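# Move the desk flask onto an incubator shelf

## Task

Take the flask that sits on the desk and set it down inside the incubator, resting flat directly on a shelf, with the same face upward as it had on the desk and nothing of it sticking out beyond the shelf's front edge. The task fails if any flask already in the incubator ends up not flat on its shelf, stacked on another, or flipped; if any flask touches the floor; if either incubator door is slammed open or closed; or if the robot falls over or is left tilted. The result must stay in place without the robot holding it.

## Robot and tools

Robot: a Hello Robot Stretch 4 with a single arm. It has an omni-wheel base, a lift that rides up a mast, a telescoping arm reaching forward, a three-joint wrist (yaw, pitch, roll) and a two-finger gripper. It stands about 1.6 m tall and its base rim lies within 0.23 m of the base origin. Cameras: head_camera, head_left_camera, head_right_camera (all on the head) and wrist_camera (on the gripper).

Frames: the base frame sits on the floor below the base centre, x forward, y left, z up. hand_pose is reported in this frame and marks a point between the open fingertips; with all wrist joints at zero its axes line up with the base frame. Its printed value may be slightly off. The odometry frame is the base frame as it was when the scene began.

execute_actions(actions, cameras): actions is a list holding one action or nothing (empty list = just report state and images). An action may contain base, joints, or both, plus optional pace and contact_limits; alternatively it contains only end_of_arm. Everything in one action starts together.
- base: exactly one key, each a relative offset from where the base last reported itself. translate_m: drive straight, metres, -2 to 2, forward positive. strafe_m: slide sideways, metres, -2 to 2, left positive. rotate_rad: spin in place, radians, -3.2 to 3.2, counter-clockwise (left) positive.
- joints: an object keyed by joint name, each value an absolute target (not an offset). lift_m 0 to 1.2 m; arm_m 0 to 0.55 m (extension); wrist_yaw_rad -1.134 to 4.276 (0 points forward, positive turns left, 3.14 is stowed backward, past 3.4 the arm may block it); wrist_pitch_rad -1.117 to 4.259 (0 level, 1.57 pointing down); wrist_roll_rad -1.117 to 4.259 (0 puts both fingers level, positive turns clockwise seen from behind); gripper_m -0.038 to 0.141 m, the fingertip gap (negative means fingers press together). Done tolerances: lift and arm ±0.004, yaw and roll ±0.02, pitch ±0.05, gripper ±0.004. Joint targets outside range are clipped and the result notes it; other bad values or unknown keys reject the whole call.
- pace: "slow", "default", "fast" or "max". Base speed tops out at 0.1/0.3/0.4/0.6 m/s and turning at 1/2/3/4 rad/s respectively; with the lift above 0.2 these drop, down to 0.3 m/s and 1 rad/s at full height.
- contact_limits: only arm_m, 0 (gentlest) to 0.75 (firmest), default 0.5; the arm halts on contact beyond it.
- end_of_arm: "enable_torque" restores wrist or gripper motors that shut off.
- cameras: list of camera names or "all"; omitted or null gives all, [] gives none.
Any joint or base left out of an action may still be driving toward an earlier target. No action runs over 15 s. A first useful move is lift_m 0.4 with wrist_yaw_rad 0 together, which unfolds the wrist.

wait(seconds): 0 to 10; pauses without new commands and returns state and images.
zoom_image(camera, region): region [x0, y0, x1, y1] in pixels of that camera's most recent full image, at most 504 by 504, origin top-left.
read_manual(section): only licence text; moves nothing.
finished_scene(scene): pass the current scene number; it ends the scene irreversibly and reports success. Ending a reply with no tool call also ends everything.

Result lines: base_status and joint_status tell how each motion ended. done: target reached (for the base, wheels turned the full amount even if slipping). off_target: stopped short and may still push. contact_stop_at_<key>: something blocked it; it holds there. limit_stop_at_<name>: a built-in limit stopped it, e.g. own_body (about to hit itself, more likely with pitch below -0.2 and roll below -0.4 or above 4) or tilt (leaning over 6 degrees; lift, arm and wheels go slack and ignore commands). torque_fault: a wrist motor hit maximum effort and went limp; send enable_torque. After a stop the part forgets its target. on_its_own lists things not commanded this call; its "held at" is a target, not a position. A slack lift can sink under load; slack wheels can roll. If one result reports a stop, later calls in the same reply are skipped.
lidar_m: 12 distances in metres, 30-degree sectors, first straight ahead then counter-clockwise (4th left, 7th behind, 10th right); "-" means nothing seen or closer than 0.25 m. It spans roughly 0.15 m up to robot height and can miss glass, thin legs and things behind. wrist_depth_mm: 7x7 grid of median depths, 100 to 2000 mm, from top-left; clear objects are omitted and the robot's body appears. base_odometry is from wheel counts, heading -3.142 to 3.142, left positive; if turned_by_wheels and turned_by_imu differ by over ~0.1 rad, expect a collision or slip and a heading error of their difference. base_tilt in degrees, forward and right positive, with a fixed bias up to ~1.5. motor_effort: percent of maximum, positive toward larger joint values, peak in brackets; wheels positive turns right; noisy with fixed offsets. A rest effort flagged out of range suggests pushing or carrying.

Gripping: command a gap smaller than the object; smaller squeezes harder and pulls it toward the wrist (by about a third of the shortfall). Neither the reading nor done proves a hold; a firm grip at gap 0 or above shows as a change in gripper effort. Stuck fingertips on a surface: raise the lift.

Calibration: each camera has intrinsics K, distortion and T_world_to_cam mapping the base frame into the camera frame; there are small per-camera errors and, for the wrist camera, extra error from joint readings.

Avoid: dropping or tipping flasks, any flask touching the floor, banging incubator doors, hard pushes, and tipping the robot (risky when carrying over 1 kg with arm_m above 0.2 while driving or turning, especially at fast paces, or when pushing with the gripper high). The robot keeps holding its last command while you think, so shorter robot motion time is better.

Each tool is called after ">>>" as a command line: name --argument value for each argument, lists and objects as JSON in quotes; but a table of rows of numbers goes row by row, as --pt "numbers of a row", without its own name.

## Session

I'll start by looking at the current state and camera images.

>>> execute_actions --actions '[]'

Scene clock: 0.00 s.
base_odometry: x=+0.000 y=+0.000 heading=+0.000 (m, m, rad; odometry frame)
turned_by_wheels: +0.000 (rad since the last result)
turned_by_imu: +0.000 (rad since the last result)
base_tilt: forward=-0.1 right=-0.2 (deg)
lidar_m: 1.04 1.01 1.09 1.08 1.04 1.13 1.58 2.91 3.09 2.12 1.36 2.50
base_status: not commanded
joint_positions: lift_m=+0.202 arm_m=-0.002 wrist_yaw_rad=+3.224 wrist_pitch_rad=-0.006 wrist_roll_rad=-0.017 gripper_m=+0.057
joint_status: not commanded
motor_effort: lift_m=+18 arm_m=-1 wrist_yaw_rad=+0 wrist_pitch_rad=-7 wrist_roll_rad=-1 gripper_m=-2 wheel_0=+0 wheel_1=+0 wheel_2=+0 (%)
hand_pose: x=-0.1253 y=+0.0632 z=+0.3819 quat_wxyz=(-0.041, +0.003, -0.009, +0.999) (m; base frame)
wrist_depth_mm: - 134 255 - 1576 1229 976 / - 111 133 - 1537 1205 991 / - 112 132 - 1537 1229 1008 / - 124 156 - 1576 1229 1008 / 134 - - - 1618 1229 1008 / 224 1661 214 1537 211 1229 1008 / 222 931 917 161 931 976 931
pictures: head_camera, head_left_camera, head_right_camera, wrist_camera
Images, in order (width x height): head_camera 420x560, head_left_camera 420x672, head_right_camera 420x672, wrist_camera 616x392.

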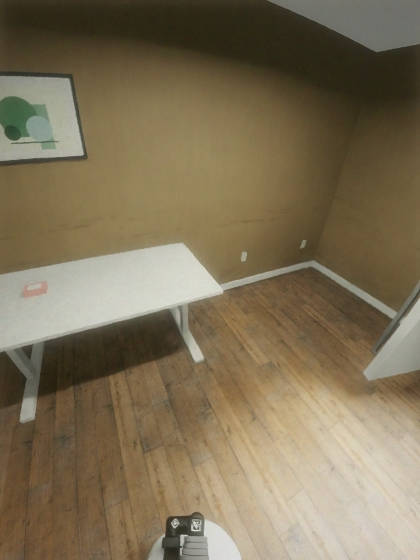

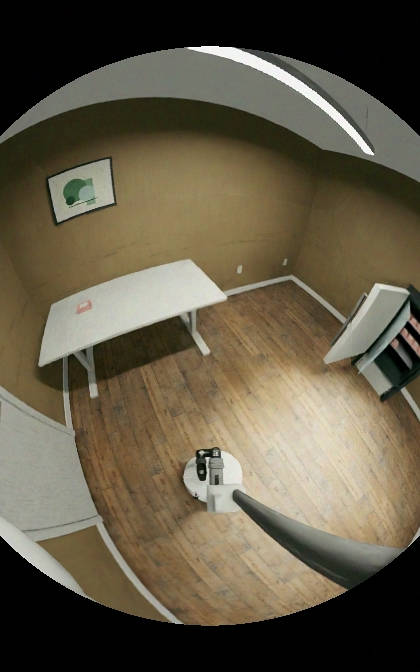

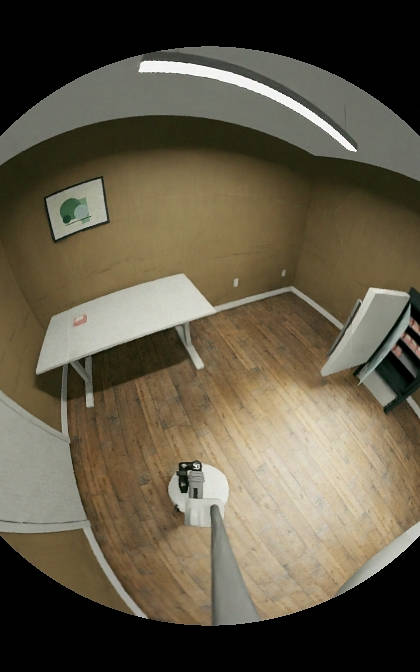

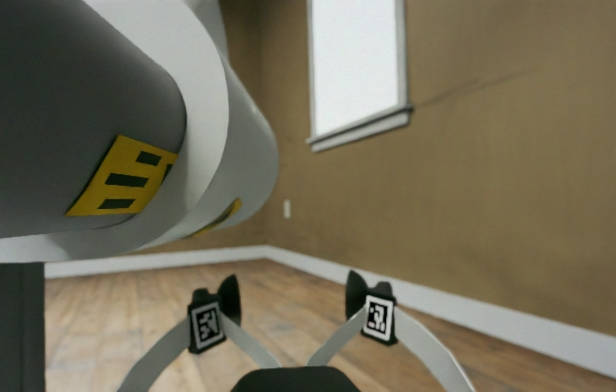

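>>> zoom_image --camera "head_camera" --region '[0, 240, 120, 340]'

>>> zoom_image --camera "head_right_camera" --region '[300, 270, 420, 430]'

Region (0, 240, 120, 340) of head_camera's 420x560 image, scaled by 4.200, with more detail than that image has.

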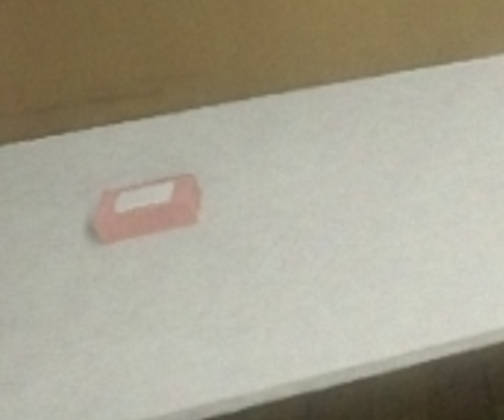

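Region (300, 270, 420, 430) of head_right_camera's 420x672 image, scaled by 3.150, with more detail than that image has; it fills the left 378 columns of this view, and the rest is white.

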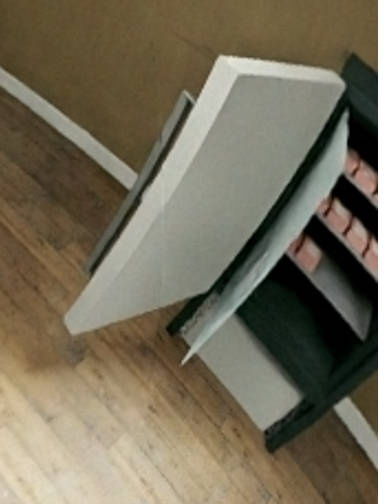

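>>> execute_actions --actions '[{"base": {"rotate_rad": -1.05}, "joints": {"lift_m": 0.7, "wrist_yaw_rad": 0.0}}]'

Scene clock: 38.43 s.
base_odometry: x=+0.000 y=+0.000 heading=-1.050 (m, m, rad; odometry frame)
turned_by_wheels: -1.050 (rad since the last result)
turned_by_imu: -1.069 (rad since the last result)
base_tilt: forward=-0.1 right=-0.2 (deg)
lidar_m: 1.36 2.49 1.03 1.01 1.08 1.09 1.05 1.15 1.58 2.92 3.07 2.12
base_status: done
joint_positions: lift_m=+0.700 arm_m=-0.002 wrist_yaw_rad=+0.000 wrist_pitch_rad=-0.006 wrist_roll_rad=-0.017 gripper_m=+0.057
joint_status: all done
motor_effort: lift_m=+21(24) arm_m=-1(1) wrist_yaw_rad=-1(7) wrist_pitch_rad=-8(8) wrist_roll_rad=+0(1) gripper_m=-5(1) wheel_0=+1(5) wheel_1=+0(5) wheel_2=+0(5) (%)
hand_pose: x=+0.4579 y=-0.0873 z=+0.8795 quat_wxyz=(+1.000, -0.009, -0.003, +0.000) (m; base frame)
wrist_depth_mm: - - - - - - - / - - - - - - - / - - 1205 - - - - / - - 1229 1863 - - - / - - 1205 1863 - - - / - - 214 1756 210 - - / - 1921 1118 161 1863 - -
pictures: head_camera, head_left_camera, head_right_camera, wrist_camera
camera_calibration (this result's frames):
wrist_camera: T_world_to_cam=[[-0.01382, -0.999825, -0.0125969, -0.0724217], [0.0333905, 0.0121296, -0.999369, 0.929761], [0.999347, -0.0142319, 0.033217, -0.265167], [0, 0, 0, 1]] pos_world=[0.232948, -0.0874605, 0.93707]
Images, in order (width x height): head_camera 420x560, head_left_camera 420x672, head_right_camera 420x672, wrist_camera 616x392.

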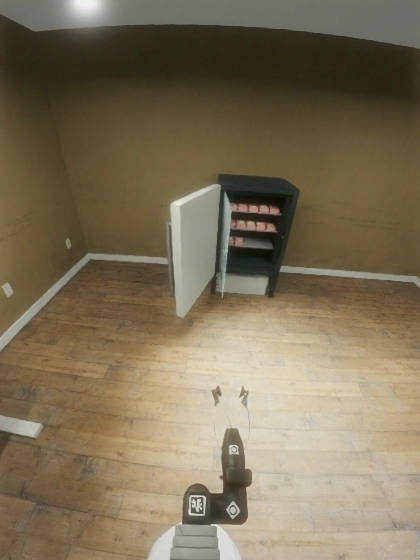

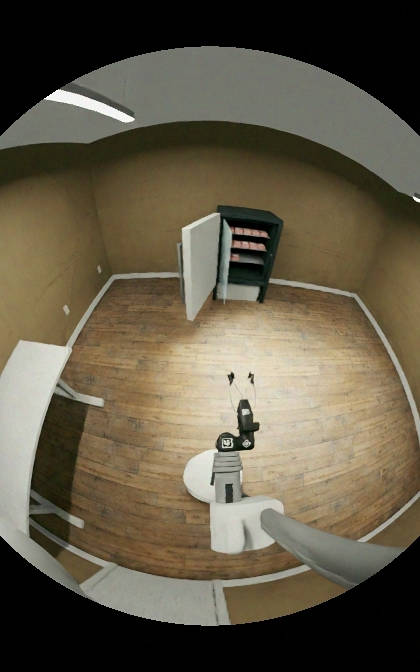

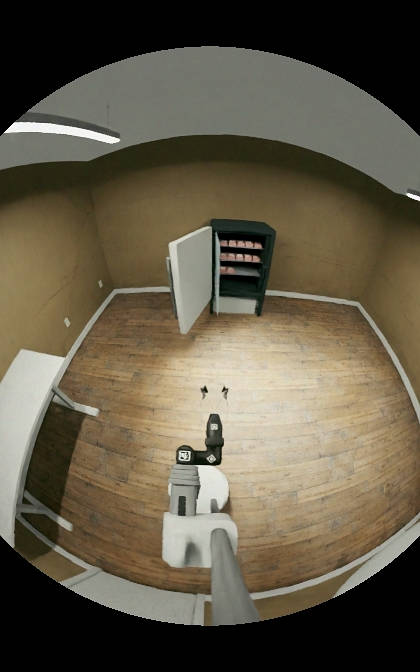

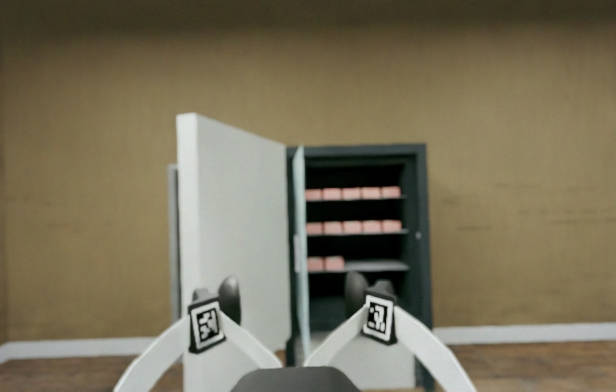

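>>> zoom_image --camera "wrist_camera" --region '[270, 130, 450, 300]'

>>> zoom_image --camera "head_camera" --region '[160, 165, 310, 325]'

Region (270, 130, 450, 300) of wrist_camera's 616x392 image, scaled by 2.800.

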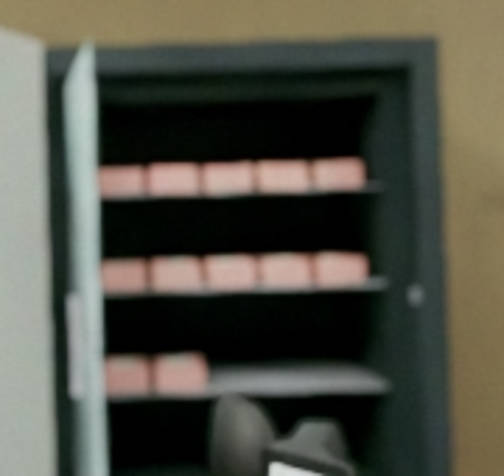

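Region (160, 165, 310, 325) of head_camera's 420x560 image, scaled by 3.150, with more detail than that image has; it fills the left 472 columns of this view, and the rest is white.

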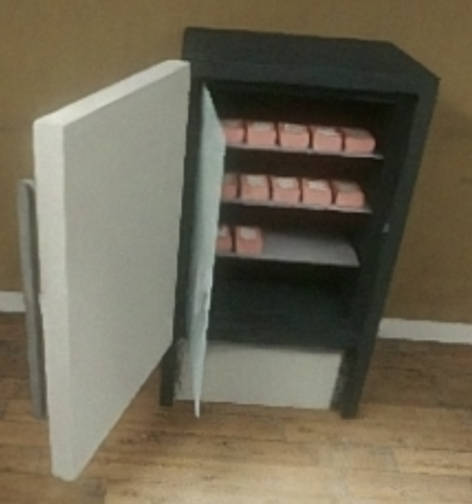

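>>> execute_actions --actions '[{"base": {"rotate_rad": 1.55}, "joints": {"gripper_m": 0.135}}]' --cameras '["head_camera", "wrist_camera"]'

Scene clock: 71.57 s.
base_odometry: x=+0.000 y=+0.000 heading=+0.500 (m, m, rad; odometry frame)
turned_by_wheels: +1.550 (rad since the last result)
turned_by_imu: +1.577 (rad since the last result)
base_tilt: forward=-0.2 right=-0.1 (deg)
lidar_m: 0.99 1.06 1.09 1.05 1.11 1.54 2.94 3.07 2.13 1.35 2.52 1.05
base_status: done
joint_positions: lift_m=+0.700 arm_m=-0.002 wrist_yaw_rad=+0.000 wrist_pitch_rad=-0.006 wrist_roll_rad=-0.017 gripper_m=+0.135
joint_status: all done
motor_effort: lift_m=+20(22) arm_m=-1(1) wrist_yaw_rad=-1(1) wrist_pitch_rad=-7(7) wrist_roll_rad=+0(1) gripper_m=+1(2) wheel_0=+1(5) wheel_1=+2(4) wheel_2=+2(6) (%)
hand_pose: x=+0.4579 y=-0.0874 z=+0.8796 quat_wxyz=(+1.000, -0.009, -0.003, +0.000) (m; base frame)
wrist_depth_mm: 1499 1576 1576 1537 1576 1576 1618 / 1537 1537 1576 1576 1537 1576 1618 / 1499 1576 1576 1537 1576 1576 1618 / 1537 1537 1537 1537 1576 1618 1576 / 1499 1576 1576 1576 1499 1576 1576 / 904 208 854 946 778 788 1576 / 1464 1537 1537 153 1537 1537 1576
pictures: head_camera, wrist_camera
camera_calibration (this result's frames):
wrist_camera: T_world_to_cam=[[-0.01391, -0.999824, -0.0125978, -0.0724041], [0.0334267, 0.012127, -0.999368, 0.929869], [0.999344, -0.0143223, 0.0332521, -0.265206], [0, 0, 0, 1]] pos_world=[0.232943, -0.0874662, 0.937187]
Images, in order (width x height): head_camera 420x560, wrist_camera 616x392.

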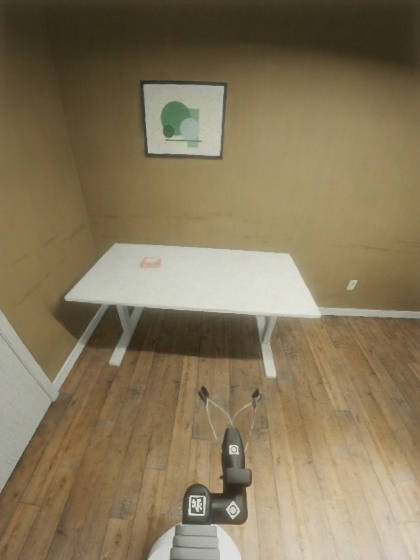

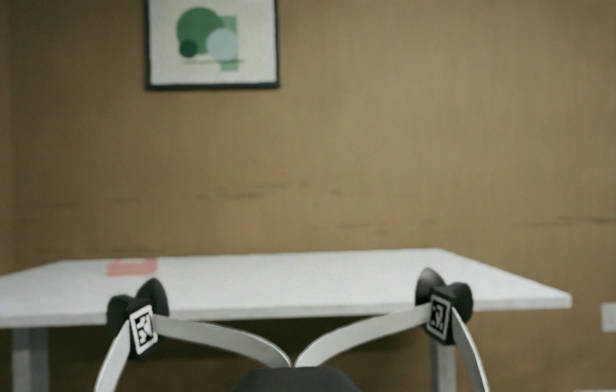

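>>> zoom_image --camera "head_camera" --region '[120, 240, 180, 285]'

>>> zoom_image --camera "wrist_camera" --region '[80, 240, 190, 300]'

Region (120, 240, 180, 285) of head_camera's 420x560 image, scaled by 8.400, with more detail than that image has; it fills the top 378 rows of this view, and the rest is white.

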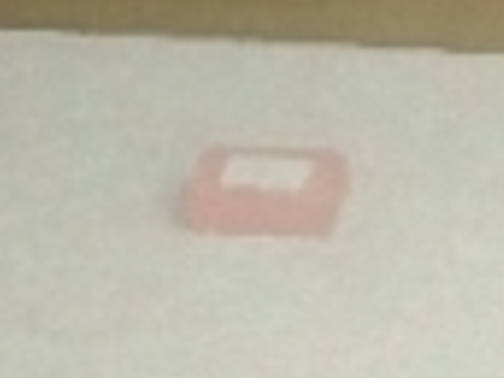

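Region (80, 240, 190, 300) of wrist_camera's 616x392 image, scaled by 4.582; it fills the top 275 rows of this view, and the rest is white.

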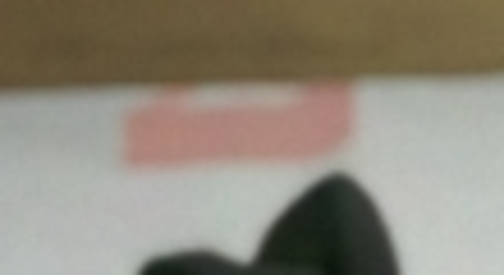

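>>> execute_actions --actions '[{"base": {"translate_m": 0.7}, "joints": {"wrist_yaw_rad": 0.68, "wrist_pitch_rad": 0.2}}]' --cameras '["head_camera", "wrist_camera"]'

Scene clock: 96.53 s.
base_odometry: x=+0.614 y=+0.336 heading=+0.500 (m, m, rad; odometry frame)
turned_by_wheels: +0.000 (rad since the last result)
turned_by_imu: -0.001 (rad since the last result)
base_tilt: forward=-0.1 right=-0.2 (deg)
lidar_m: 0.31 0.33 0.47 0.98 1.09 1.55 3.69 3.77 1.42 1.49 0.44 0.33
base_status: done
joint_positions: lift_m=+0.700 arm_m=-0.002 wrist_yaw_rad=+0.680 wrist_pitch_rad=+0.202 wrist_roll_rad=-0.017 gripper_m=+0.135
joint_status: all done
motor_effort: lift_m=+20(20) arm_m=-1(1) wrist_yaw_rad=+0(6) wrist_pitch_rad=-7(7) wrist_roll_rad=+0(0) gripper_m=+0(1) wheel_0=+0(5) wheel_1=+0(1) wheel_2=+0(8) (%)
hand_pose: x=+0.4441 y=+0.1097 z=+0.8201 quat_wxyz=(+0.938, -0.042, +0.092, +0.333) (m; base frame)
wrist_depth_mm: 904 1078 1160 976 831 732 676 / 917 1078 1205 1025 866 759 676 / 917 1078 1229 1042 891 768 699 / 931 1098 1042 991 866 778 707 / 615 609 591 585 574 569 559 / 427 208 418 413 362 379 397 / 327 306 304 154 314 300 309
pictures: head_camera, wrist_camera
camera_calibration (this result's frames):
wrist_camera: T_world_to_cam=[[0.615934, -0.787741, -0.00941491, -0.181894], [-0.142524, -0.0996696, -0.98476, 0.946849], [0.774798, 0.607889, -0.173662, -0.0454918], [0, 0, 0, 1]] pos_world=[0.28223, -0.0212591, 0.922807]
Images, in order (width x height): head_camera 420x560, wrist_camera 616x392.

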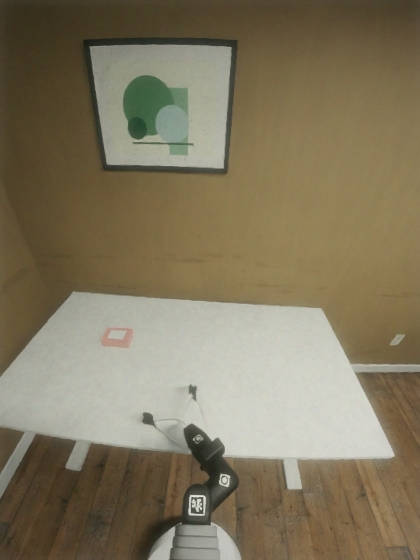

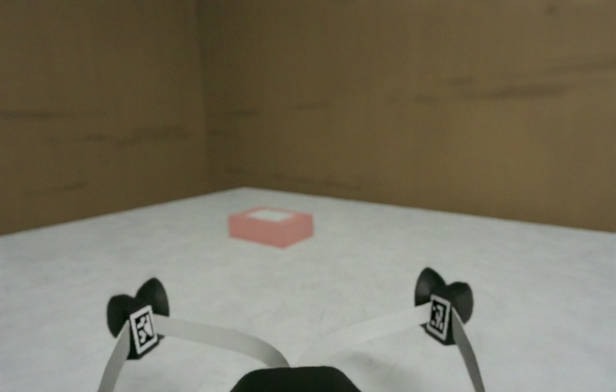

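>>> zoom_image --camera "head_camera" --region '[80, 310, 160, 370]'

>>> zoom_image --camera "wrist_camera" --region '[200, 180, 340, 270]'

Region (80, 310, 160, 370) of head_camera's 420x560 image, scaled by 6.300, with more detail than that image has; it fills the top 378 rows of this view, and the rest is white.

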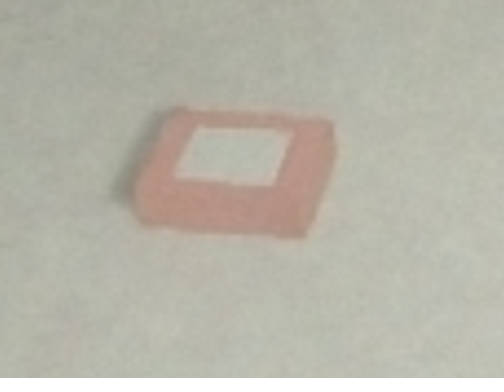

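Region (200, 180, 340, 270) of wrist_camera's 616x392 image, scaled by 3.600; it fills the top 324 rows of this view, and the rest is white.

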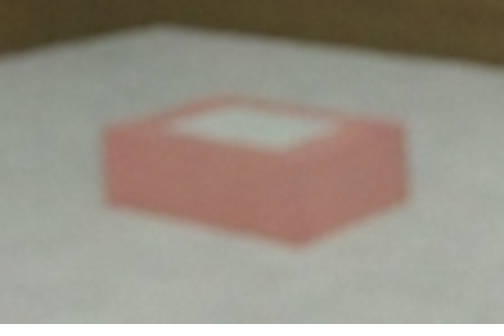

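>>> execute_actions --actions '[{"joints": {"arm_m": 0.514, "wrist_yaw_rad": 1.6, "wrist_pitch_rad": 0.35, "lift_m": 0.69, "wrist_roll_rad": 0.0}}]' --cameras '["head_camera", "wrist_camera"]'

Scene clock: 172.80 s.
base_odometry: x=+0.614 y=+0.336 heading=+0.500 (m, m, rad; odometry frame)
turned_by_wheels: +0.000 (rad since the last result)
turned_by_imu: -0.001 (rad since the last result)
base_tilt: forward=+0.0 right=-0.1 (deg)
lidar_m: 0.31 0.32 0.48 1.01 1.08 1.55 3.69 3.76 1.42 1.51 0.45 0.33
base_status: not commanded
joint_positions: lift_m=+0.690 arm_m=+0.513 wrist_yaw_rad=+1.600 wrist_pitch_rad=+0.352 wrist_roll_rad=+0.000 gripper_m=+0.135
joint_status: all done
motor_effort: lift_m=+14(17) arm_m=+4(5) wrist_yaw_rad=+0(6) wrist_pitch_rad=-8(5) wrist_roll_rad=+0(2) gripper_m=+1(1) wheel_0=+1(0) wheel_1=+0(0) wheel_2=+0(0) (%)
hand_pose: x=+0.7636 y=+0.2732 z=+0.7690 quat_wxyz=(+0.686, -0.126, +0.122, +0.706) (m; base frame)
wrist_depth_mm: 866 878 878 878 878 759 521 / 904 917 931 931 917 750 525 / 976 960 946 960 960 715 530 / 564 549 530 410 508 496 488 / 389 382 357 303 362 357 353 / 298 207 289 286 258 265 276 / 242 229 228 153 231 221 227
pictures: head_camera, wrist_camera
camera_calibration (this result's frames):
wrist_camera: T_world_to_cam=[[0.999723, 0.00554199, -0.0228766, -0.749861], [-0.0199122, -0.319154, -0.947494, 0.896091], [-0.0125521, 0.947687, -0.318955, 0.218844], [0, 0, 0, 1]] pos_world=[0.770243, 0.0827512, 0.901688]
Images, in order (width x height): head_camera 420x560, wrist_camera 616x392.

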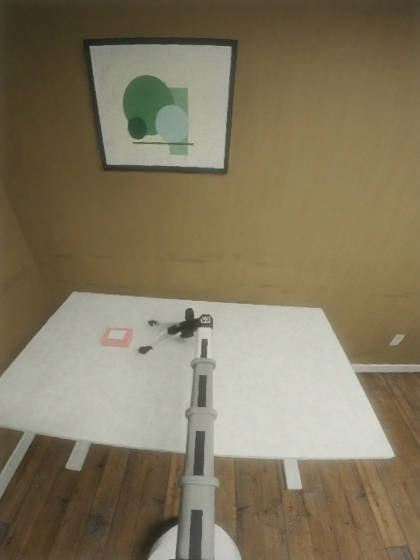

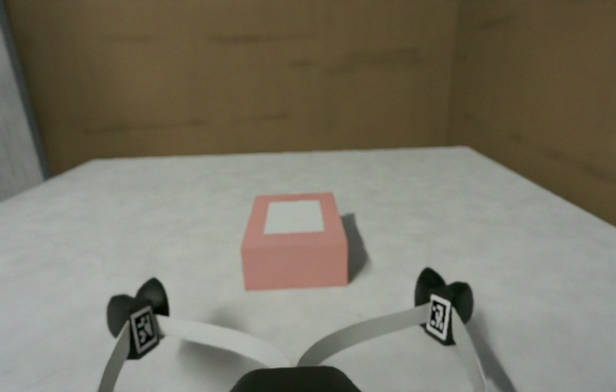

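>>> execute_actions --actions '[{"base": {"strafe_m": 0.115}, "joints": {"lift_m": 0.676}, "pace": "slow"}]' --cameras '["head_camera", "wrist_camera"]'

Scene clock: 195.60 s.
base_odometry: x=+0.559 y=+0.437 heading=+0.500 (m, m, rad; odometry frame)
turned_by_wheels: +0.000 (rad since the last result)
turned_by_imu: -0.001 (rad since the last result)
base_tilt: forward=-0.2 right=-0.1 (deg)
lidar_m: 0.31 0.33 0.49 0.87 0.95 1.38 3.71 3.80 1.54 1.59 0.46 0.34
base_status: done
joint_positions: lift_m=+0.676 arm_m=+0.513 wrist_yaw_rad=+1.600 wrist_pitch_rad=+0.352 wrist_roll_rad=+0.000 gripper_m=+0.135
joint_status: all done
motor_effort: lift_m=+14(15) arm_m=+4(4) wrist_yaw_rad=+1(1) wrist_pitch_rad=-6(6) wrist_roll_rad=+1(0) gripper_m=-1(1) wheel_0=-1(5) wheel_1=+0(3) wheel_2=-1(1) (%)
hand_pose: x=+0.7636 y=+0.2732 z=+0.7550 quat_wxyz=(+0.686, -0.126, +0.122, +0.706) (m; base frame)
wrist_depth_mm: 778 768 778 778 778 750 525 / 809 809 820 820 820 768 530 / 842 842 842 854 854 723 535 / 517 504 492 484 469 455 452 / 359 351 325 257 334 327 324 / 274 208 211 198 207 245 254 / 223 211 193 153 206 204 209
pictures: head_camera, wrist_camera
camera_calibration (this result's frames):
wrist_camera: T_world_to_cam=[[0.999723, 0.00560407, -0.0228766, -0.750187], [-0.0198924, -0.319155, -0.947494, 0.882827], [-0.012611, 0.947686, -0.318955, 0.214424], [0, 0, 0, 1]] pos_world=[0.770245, 0.0827565, 0.887703]
Images, in order (width x height): head_camera 420x560, wrist_camera 616x392.

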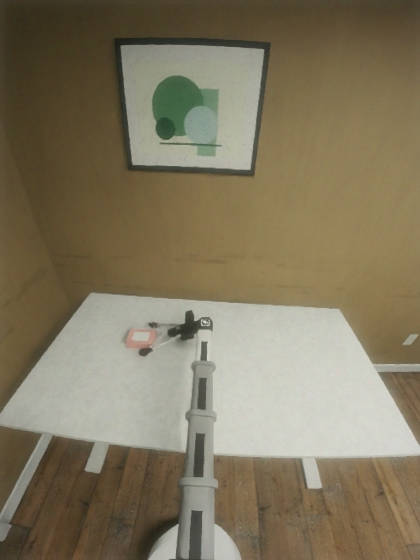

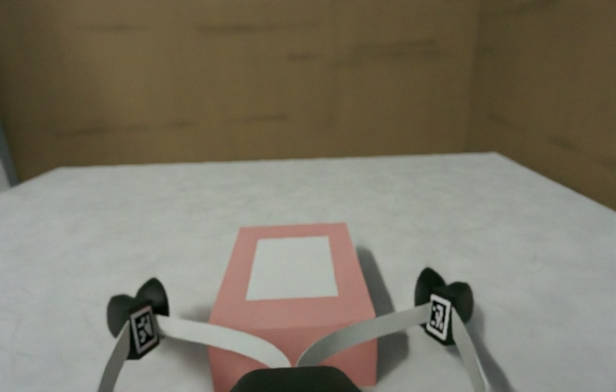

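>>> execute_actions --actions '[{"joints": {"gripper_m": 0.035}}]' --cameras '["wrist_camera"]'

Scene clock: 202.67 s.
base_odometry: x=+0.559 y=+0.437 heading=+0.500 (m, m, rad; odometry frame)
turned_by_wheels: +0.000 (rad since the last result)
turned_by_imu: -0.001 (rad since the last result)
base_tilt: forward=+0.0 right=-0.4 (deg)
lidar_m: 0.31 0.35 0.49 0.89 0.96 1.37 3.71 3.81 1.56 1.57 0.44 0.32
base_status: not commanded
joint_positions: lift_m=+0.676 arm_m=+0.513 wrist_yaw_rad=+1.600 wrist_pitch_rad=+0.353 wrist_roll_rad=+0.000 gripper_m=+0.036
joint_status: all done
motor_effort: lift_m=+14(14) arm_m=+4(4) wrist_yaw_rad=+0(0) wrist_pitch_rad=-9(8) wrist_roll_rad=+0(0) gripper_m=-26(27) wheel_0=-1(1) wheel_1=+0(0) wheel_2=-1(1) (%)
hand_pose: x=+0.7636 y=+0.2731 z=+0.7548 quat_wxyz=(+0.686, -0.126, +0.122, +0.706) (m; base frame)
wrist_depth_mm: 768 788 778 778 778 759 525 / 809 809 809 820 820 768 530 / 854 842 842 842 854 723 530 / 517 504 492 477 469 455 452 / 359 351 310 248 332 327 325 / 273 270 193 191 189 256 253 / 222 177 172 172 197 196 208
pictures: wrist_camera
camera_calibration (this result's frames):
wrist_camera: T_world_to_cam=[[0.999723, 0.00558672, -0.0228581, -0.750205], [-0.0198706, -0.319888, -0.947247, 0.882601], [-0.012604, 0.947439, -0.319689, 0.215046], [0, 0, 0, 1]] pos_world=[0.770245, 0.0827822, 0.887641]
Images, in order (width x height): wrist_camera 616x392.

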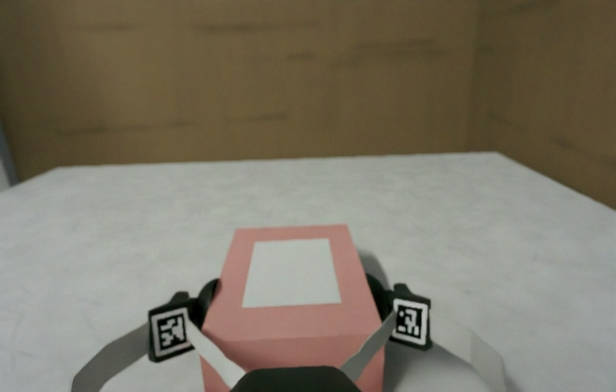

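>>> execute_actions --actions '[{"joints": {"lift_m": 0.74}, "pace": "slow"}]' --cameras '["head_camera", "wrist_camera"]'

Scene clock: 207.20 s.
base_odometry: x=+0.559 y=+0.437 heading=+0.500 (m, m, rad; odometry frame)
turned_by_wheels: +0.000 (rad since the last result)
turned_by_imu: -0.001 (rad since the last result)
base_tilt: forward=-0.1 right=-0.1 (deg)
lidar_m: 0.32 0.34 0.49 0.89 0.96 1.41 3.71 3.79 1.53 1.58 0.46 0.34
base_status: not commanded
joint_positions: lift_m=+0.740 arm_m=+0.513 wrist_yaw_rad=+1.600 wrist_pitch_rad=+0.353 wrist_roll_rad=+0.000 gripper_m=+0.036
joint_status: all done
motor_effort: lift_m=+22(25) arm_m=+4(4) wrist_yaw_rad=+0(0) wrist_pitch_rad=-10(11) wrist_roll_rad=+0(0) gripper_m=-26(26) wheel_0=-1(1) wheel_1=+0(0) wheel_2=-1(1) (%)
hand_pose: x=+0.7636 y=+0.2731 z=+0.8181 quat_wxyz=(+0.686, -0.126, +0.122, +0.706) (m; base frame)
wrist_depth_mm: 768 768 778 778 768 759 525 / 798 809 809 820 831 759 530 / 854 854 854 854 854 768 530 / 891 878 866 668 647 647 535 / 496 488 430 247 466 455 455 / 379 375 193 190 189 355 351 / 309 177 172 172 273 273 290
pictures: head_camera, wrist_camera
camera_calibration (this result's frames):
wrist_camera: T_world_to_cam=[[0.999723, 0.0055838, -0.0228556, -0.748761], [-0.0198678, -0.319996, -0.94721, 0.942566], [-0.0126027, 0.947402, -0.319797, 0.235394], [0, 0, 0, 1]] pos_world=[0.770247, 0.0827859, 0.950973]
Images, in order (width x height): head_camera 420x560, wrist_camera 616x392.

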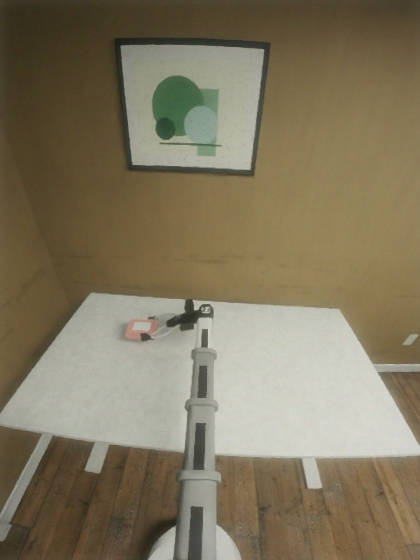

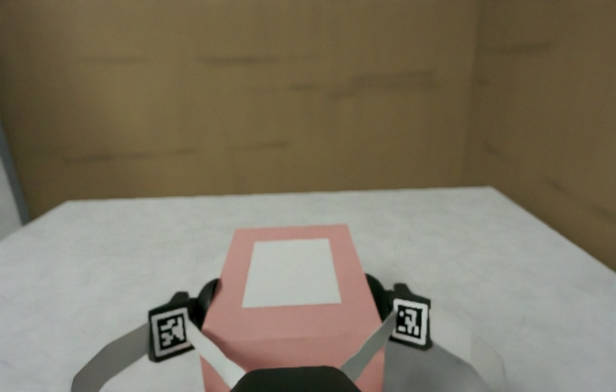

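>>> execute_actions --actions '[{"joints": {"arm_m": 0.0, "wrist_yaw_rad": 0.065}}]' --cameras '["wrist_camera"]'

>>> execute_actions --actions '[{"base": {"rotate_rad": -2.29}}]' --cameras '["head_camera", "wrist_camera"]'

Scene clock: 243.77 s.
base_odometry: x=+0.559 y=+0.437 heading=+0.500 (m, m, rad; odometry frame)
turned_by_wheels: +0.000 (rad since the last result)
turned_by_imu: -0.001 (rad since the last result)
base_tilt: forward=-0.1 right=-0.2 (deg)
lidar_m: 0.31 0.34 0.47 0.89 0.96 1.41 3.71 3.80 1.52 1.58 0.45 0.33
base_status: not commanded
joint_positions: lift_m=+0.740 arm_m=+0.001 wrist_yaw_rad=+0.065 wrist_pitch_rad=+0.353 wrist_roll_rad=+0.000 gripper_m=+0.036
joint_status: all done
motor_effort: lift_m=+22(22) arm_m=-5(5) wrist_yaw_rad=+1(8) wrist_pitch_rad=-9(11) wrist_roll_rad=+1(0) gripper_m=-27(27) wheel_0=-1(1) wheel_1=+0(0) wheel_2=+0(1) (%)
hand_pose: x=+0.4474 y=-0.0697 z=+0.8180 quat_wxyz=(+0.984, -0.006, +0.176, +0.032) (m; base frame)
wrist_depth_mm: 809 809 788 788 778 798 788 / 842 842 831 831 831 820 820 / 904 891 878 866 866 866 866 / 707 691 683 661 640 634 627 / 496 488 433 247 469 455 452 / 379 375 194 191 189 359 357 / 309 177 172 172 276 276 294
pictures: wrist_camera
camera_calibration (this result's frames):
wrist_camera: T_world_to_cam=[[0.04129, -0.998886, -0.0228453, -0.0719098], [-0.320833, 0.00839894, -0.947099, 0.983953], [0.946235, 0.0464352, -0.320129, 0.0646231], [0, 0, 0, 1]] pos_world=[0.257505, -0.0830947, 0.950945]
Images, in order (width x height): wrist_camera 616x392.

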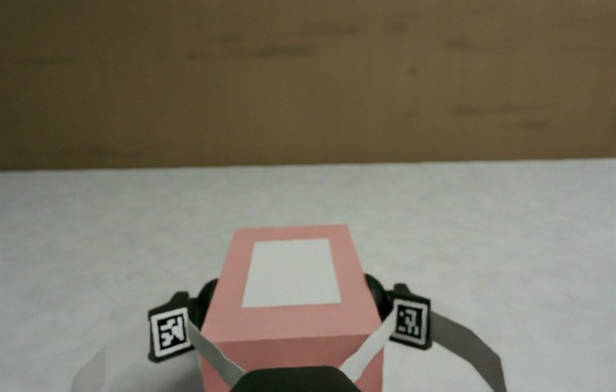

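Scene clock: 246.20 s.
base_odometry: x=+0.559 y=+0.437 heading=-1.790 (m, m, rad; odometry frame)
turned_by_wheels: -2.290 (rad since the last result)
turned_by_imu: -2.330 (rad since the last result)
base_tilt: forward=-0.1 right=-0.2 (deg)
lidar_m: 0.50 1.54 0.57 0.36 0.32 0.32 0.41 0.86 0.88 1.13 2.25 3.64
base_status: done
joint_positions: lift_m=+0.740 arm_m=+0.001 wrist_yaw_rad=+0.065 wrist_pitch_rad=+0.353 wrist_roll_rad=+0.000 gripper_m=+0.036
joint_status: not commanded
motor_effort: lift_m=+22(22) arm_m=-5(5) wrist_yaw_rad=+0(2) wrist_pitch_rad=-9(10) wrist_roll_rad=+0(0) gripper_m=-24(26) wheel_0=+1(3) wheel_1=+1(7) wheel_2=+0(4) (%)
hand_pose: x=+0.4475 y=-0.0697 z=+0.8181 quat_wxyz=(+0.984, -0.006, +0.176, +0.032) (m; base frame)
wrist_depth_mm: 1182 1921 - - - - - / 1182 - - - - - - / - - - - - - - / - - - - - - - / - 1863 1756 247 1921 1863 1808 / 1576 1576 193 191 189 1430 1464 / 1281 177 172 172 1138 1138 1205
pictures: head_camera, wrist_camera
camera_calibration (this result's frames):
wrist_camera: T_world_to_cam=[[0.0412726, -0.998887, -0.0228414, -0.0719103], [-0.320761, 0.00840426, -0.947123, 0.98398], [0.94626, 0.0464169, -0.320057, 0.0645546], [0, 0, 0, 1]] pos_world=[0.257505, -0.0830963, 0.950968]
Images, in order (width x height): head_camera 420x560, wrist_camera 616x392.

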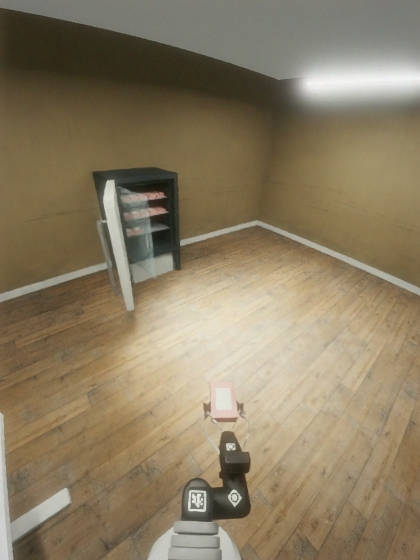

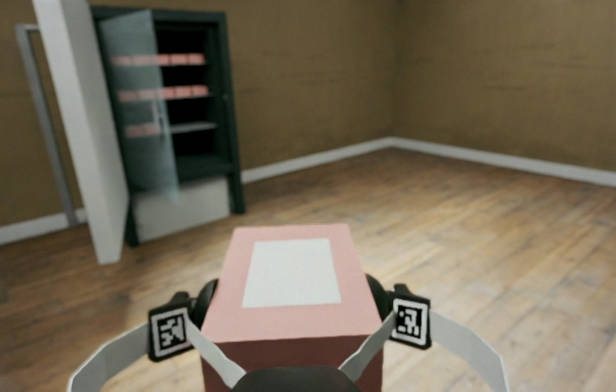

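>>> execute_actions --actions '[{"base": {"translate_m": 1.66}, "joints": {"lift_m": 0.64}}]' --cameras '["head_camera"]'

>>> execute_actions --actions '[{"base": {"rotate_rad": 0.717}}]' --cameras '["head_camera", "wrist_camera"]'

Scene clock: 256.80 s.
base_odometry: x=+0.199 y=-1.184 heading=-1.790 (m, m, rad; odometry frame)
turned_by_wheels: +0.000 (rad since the last result)
turned_by_imu: -0.003 (rad since the last result)
base_tilt: forward=-0.1 right=-0.2 (deg)
lidar_m: 0.52 0.91 0.54 0.52 0.62 1.47 1.73 2.20 2.21 2.70 2.55 2.56
base_status: done
joint_positions: lift_m=+0.640 arm_m=+0.001 wrist_yaw_rad=+0.065 wrist_pitch_rad=+0.353 wrist_roll_rad=+0.000 gripper_m=+0.036
joint_status: all done
motor_effort: lift_m=+15(20) arm_m=-4(5) wrist_yaw_rad=+0(0) wrist_pitch_rad=-9(8) wrist_roll_rad=+1(1) gripper_m=-26(25) wheel_0=-1(4) wheel_1=+0(6) wheel_2=+0(8) (%)
hand_pose: x=+0.4474 y=-0.0696 z=+0.7187 quat_wxyz=(+0.984, -0.006, +0.176, +0.032) (m; base frame)
wrist_depth_mm: 1060 1205 1397 1661 - - 1863 / 1098 1229 1430 1708 - - 1921 / 654 1255 1499 1808 - - - / 691 1336 1537 1863 - - - / 715 1366 1537 248 1708 1661 1661 / 750 1308 193 191 190 1308 1308 / 732 177 172 172 1008 991 1098
pictures: head_camera
Images, in order (width x height): head_camera 420x560.

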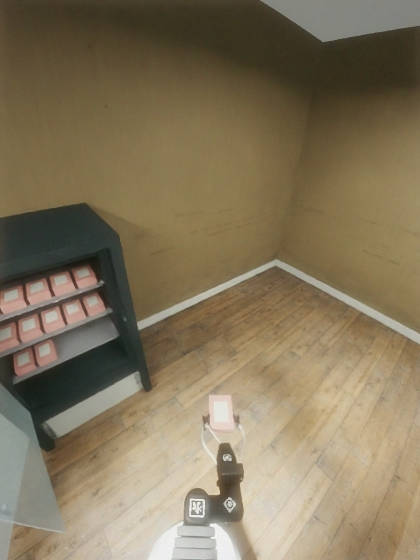

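Scene clock: 258.27 s.
base_odometry: x=+0.199 y=-1.184 heading=-1.072 (m, m, rad; odometry frame)
turned_by_wheels: +0.717 (rad since the last result)
turned_by_imu: +0.730 (rad since the last result)
base_tilt: forward=-0.1 right=-0.1 (deg)
lidar_m: 0.51 0.53 0.63 1.95 1.46 2.09 2.21 2.31 2.65 2.54 2.09 0.94
base_status: done
joint_positions: lift_m=+0.640 arm_m=+0.001 wrist_yaw_rad=+0.065 wrist_pitch_rad=+0.353 wrist_roll_rad=+0.000 gripper_m=+0.036
joint_status: not commanded
motor_effort: lift_m=+15(15) arm_m=-4(4) wrist_yaw_rad=+0(2) wrist_pitch_rad=-9(8) wrist_roll_rad=+0(1) gripper_m=-25(26) wheel_0=+1(5) wheel_1=+0(6) wheel_2=+2(7) (%)
hand_pose: x=+0.4475 y=-0.0696 z=+0.7187 quat_wxyz=(+0.984, -0.006, +0.176, +0.032) (m; base frame)
wrist_depth_mm: 627 778 1042 1060 654 1160 1118 / 647 768 741 1078 691 1205 1182 / 647 809 1138 1138 723 1281 1255 / 654 798 842 1118 759 1336 1308 / 654 809 866 247 788 1397 1366 / 661 809 193 190 190 1308 1308 / 661 177 172 172 831 1008 1060
pictures: head_camera, wrist_camera
camera_calibration (this result's frames):
wrist_camera: T_world_to_cam=[[0.0416194, -0.998872, -0.0228444, -0.0742369], [-0.320714, 0.00829829, -0.94714, 0.889806], [0.946261, 0.0467459, -0.320007, 0.0327243], [0, 0, 0, 1]] pos_world=[0.257497, -0.0830668, 0.851547]
Images, in order (width x height): head_camera 420x560, wrist_camera 616x392.

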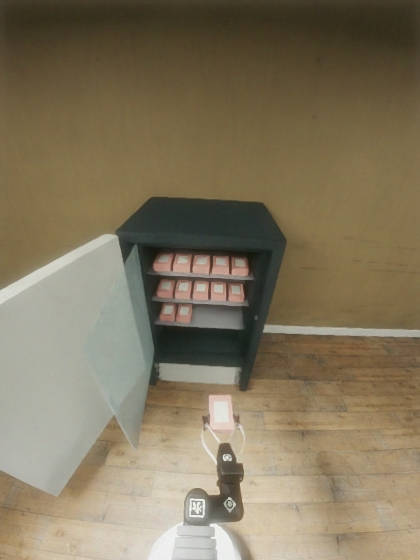

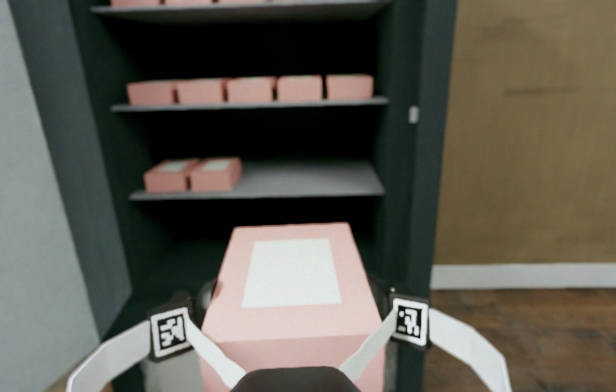

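>>> zoom_image --camera "wrist_camera" --region '[100, 60, 440, 240]'

>>> zoom_image --camera "head_camera" --region '[130, 230, 290, 440]'

Region (100, 60, 440, 240) of wrist_camera's 616x392 image, scaled by 1.482; it fills the top 267 rows of this view, and the rest is white.

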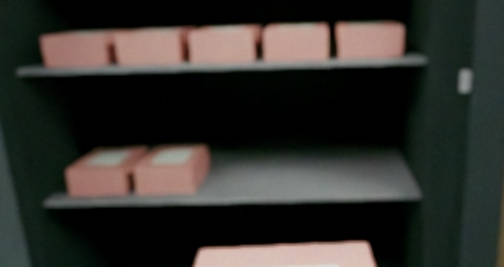

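Region (130, 230, 290, 440) of head_camera's 420x560 image, scaled by 2.400, with more detail than that image has; it fills the left 384 columns of this view, and the rest is white.

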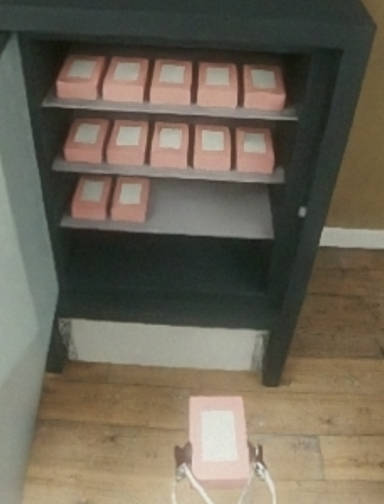

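>>> execute_actions --actions '[{"base": {"translate_m": 0.15}, "joints": {"lift_m": 0.585, "arm_m": 0.22}}]' --cameras '["head_camera", "wrist_camera"]'

Scene clock: 317.93 s.
base_odometry: x=+0.271 y=-1.315 heading=-1.072 (m, m, rad; odometry frame)
turned_by_wheels: +0.000 (rad since the last result)
turned_by_imu: -0.001 (rad since the last result)
base_tilt: forward=-0.3 right=-0.2 (deg)
lidar_m: 0.75 0.43 0.42 0.57 1.53 2.04 2.35 2.49 2.64 2.55 1.94 0.78
base_status: done
joint_positions: lift_m=+0.585 arm_m=+0.219 wrist_yaw_rad=+0.065 wrist_pitch_rad=+0.353 wrist_roll_rad=+0.000 gripper_m=+0.036
joint_status: all done
motor_effort: lift_m=+14(15) arm_m=+4(7) wrist_yaw_rad=+0(1) wrist_pitch_rad=-9(9) wrist_roll_rad=+1(0) gripper_m=-26(27) wheel_0=+0(4) wheel_1=+1(3) wheel_2=+0(7) (%)
hand_pose: x=+0.6660 y=-0.0696 z=+0.6637 quat_wxyz=(+0.984, -0.006, +0.176, +0.032) (m; base frame)
wrist_depth_mm: 530 723 715 715 504 327 285 / 397 399 397 394 389 342 293 / 549 788 809 798 691 355 301 / 500 517 615 609 549 370 322 / 462 466 442 248 473 387 342 / 544 661 193 191 190 394 1025 / 521 177 172 172 480 373 976
pictures: head_camera, wrist_camera
camera_calibration (this result's frames):
wrist_camera: T_world_to_cam=[[0.0416484, -0.998871, -0.0228479, -0.0845948], [-0.320576, 0.00829913, -0.947186, 0.9078], [0.946307, 0.0467733, -0.319869, -0.19174], [0, 0, 0, 1]] pos_world=[0.475987, -0.0830649, 0.796591]
Images, in order (width x height): head_camera 420x560, wrist_camera 616x392.

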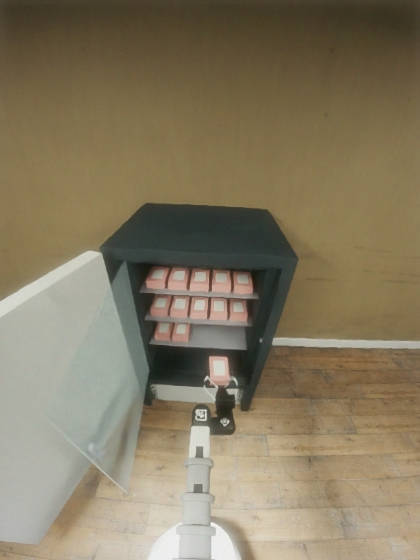

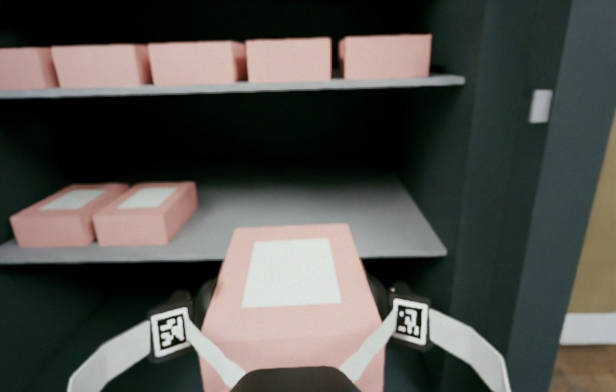

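>>> zoom_image --camera "wrist_camera" --region '[230, 20, 480, 110]'

>>> zoom_image --camera "wrist_camera" --region '[0, 160, 250, 280]'

>>> zoom_image --camera "wrist_camera" --region '[330, 160, 480, 280]'

Region (230, 20, 480, 110) of wrist_camera's 616x392 image, scaled by 2.016; it fills the top 181 rows of this view, and the rest is white.

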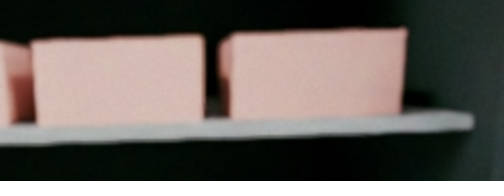

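Region (0, 160, 250, 280) of wrist_camera's 616x392 image, scaled by 2.016; it fills the top 242 rows of this view, and the rest is white.

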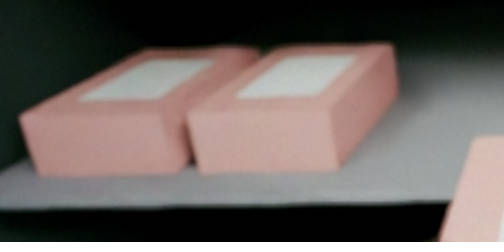

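Region (330, 160, 480, 280) of wrist_camera's 616x392 image, scaled by 3.360; it fills the top 403 rows of this view, and the rest is white.

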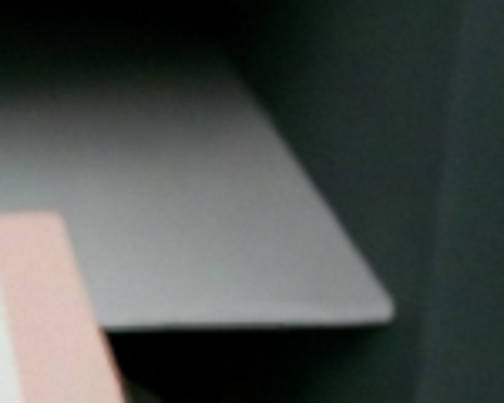

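>>> execute_actions --actions '[{"joints": {"arm_m": 0.495}, "pace": "slow", "contact_limits": {"arm_m": 0.2}}]' --cameras '["head_camera", "wrist_camera"]'

Scene clock: 381.43 s.
base_odometry: x=+0.271 y=-1.315 heading=-1.072 (m, m, rad; odometry frame)
turned_by_wheels: +0.000 (rad since the last result)
turned_by_imu: -0.001 (rad since the last result)
base_tilt: forward=+0.1 right=-0.2 (deg)
lidar_m: 0.75 0.42 0.41 0.56 1.54 2.03 2.36 2.47 2.62 2.54 1.93 0.78
base_status: not commanded
joint_positions: lift_m=+0.585 arm_m=+0.494 wrist_yaw_rad=+0.065 wrist_pitch_rad=+0.353 wrist_roll_rad=+0.000 gripper_m=+0.036
joint_status: all done
motor_effort: lift_m=+14(14) arm_m=+4(5) wrist_yaw_rad=+0(0) wrist_pitch_rad=-7(10) wrist_roll_rad=+1(0) gripper_m=-25(26) wheel_0=+0(0) wheel_1=+1(1) wheel_2=+0(0) (%)
contact_limits: arm_m 0.2
hand_pose: x=+0.9409 y=-0.0696 z=+0.6637 quat_wxyz=(+0.984, -0.006, +0.176, +0.032) (m; base frame)
wrist_depth_mm: 129 128 126 126 127 124 124 / 133 135 132 131 133 130 130 / 118 132 127 121 116 113 220 / 544 554 549 549 544 338 238 / 449 445 394 248 421 340 239 / 283 329 193 190 190 312 241 / 247 177 172 172 252 251 243
pictures: head_camera, wrist_camera
camera_calibration (this result's frames):
wrist_camera: T_world_to_cam=[[0.0414636, -0.998879, -0.0228478, -0.0959234], [-0.320576, 0.00835824, -0.947186, 0.995943], [0.946315, 0.0465982, -0.31987, -0.451936], [0, 0, 0, 1]] pos_world=[0.750926, -0.0830808, 0.796591]
Images, in order (width x height): head_camera 420x560, wrist_camera 616x392.

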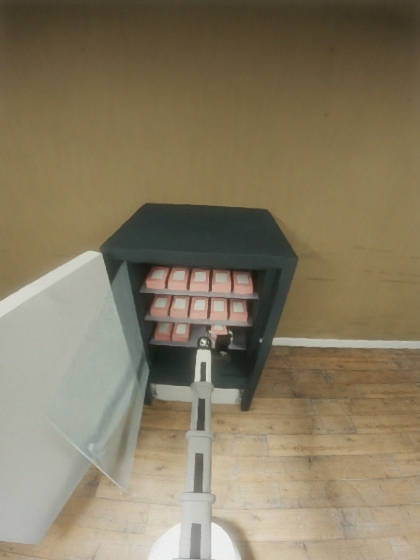

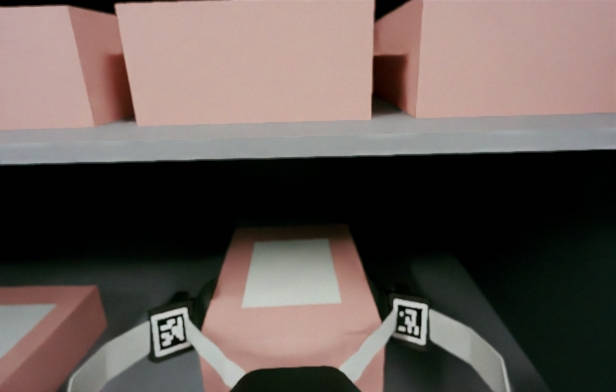

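>>> execute_actions --actions '[{"joints": {"lift_m": 0.544}, "pace": "slow"}]' --cameras '["wrist_camera"]'

Scene clock: 394.47 s.
base_odometry: x=+0.271 y=-1.315 heading=-1.072 (m, m, rad; odometry frame)
turned_by_wheels: +0.000 (rad since the last result)
turned_by_imu: -0.001 (rad since the last result)
base_tilt: forward=-0.1 right=-0.1 (deg)
lidar_m: 0.75 0.40 0.41 0.58 1.55 2.03 2.36 2.49 2.63 2.54 1.95 0.79
base_status: not commanded
joint_positions: lift_m=+0.544 arm_m=+0.494 wrist_yaw_rad=+0.065 wrist_pitch_rad=+0.353 wrist_roll_rad=+0.000 gripper_m=+0.036
joint_status: all done
motor_effort: lift_m=+14(14) arm_m=+4(4) wrist_yaw_rad=+0(0) wrist_pitch_rad=-9(8) wrist_roll_rad=-1(1) gripper_m=-26(26) wheel_0=+0(0) wheel_1=+1(1) wheel_2=+0(0) (%)
hand_pose: x=+0.9409 y=-0.0696 z=+0.6228 quat_wxyz=(+0.984, -0.006, +0.176, +0.032) (m; base frame)
wrist_depth_mm: 174 189 171 185 206 231 218 / 504 504 504 496 496 330 236 / 521 535 530 525 521 334 237 / 492 504 496 488 473 338 238 / 278 357 315 248 340 317 240 / 248 276 193 191 189 263 237 / 225 177 172 172 203 201 215
pictures: wrist_camera
camera_calibration (this result's frames):
wrist_camera: T_world_to_cam=[[0.0414637, -0.998879, -0.0228478, -0.0968597], [-0.320576, 0.00835821, -0.947186, 0.957134], [0.946315, 0.0465983, -0.31987, -0.465044], [0, 0, 0, 1]] pos_world=[0.750928, -0.0830808, 0.755618]
Images, in order (width x height): wrist_camera 616x392.

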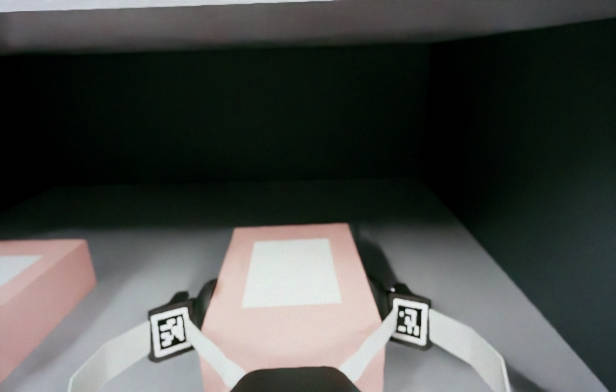

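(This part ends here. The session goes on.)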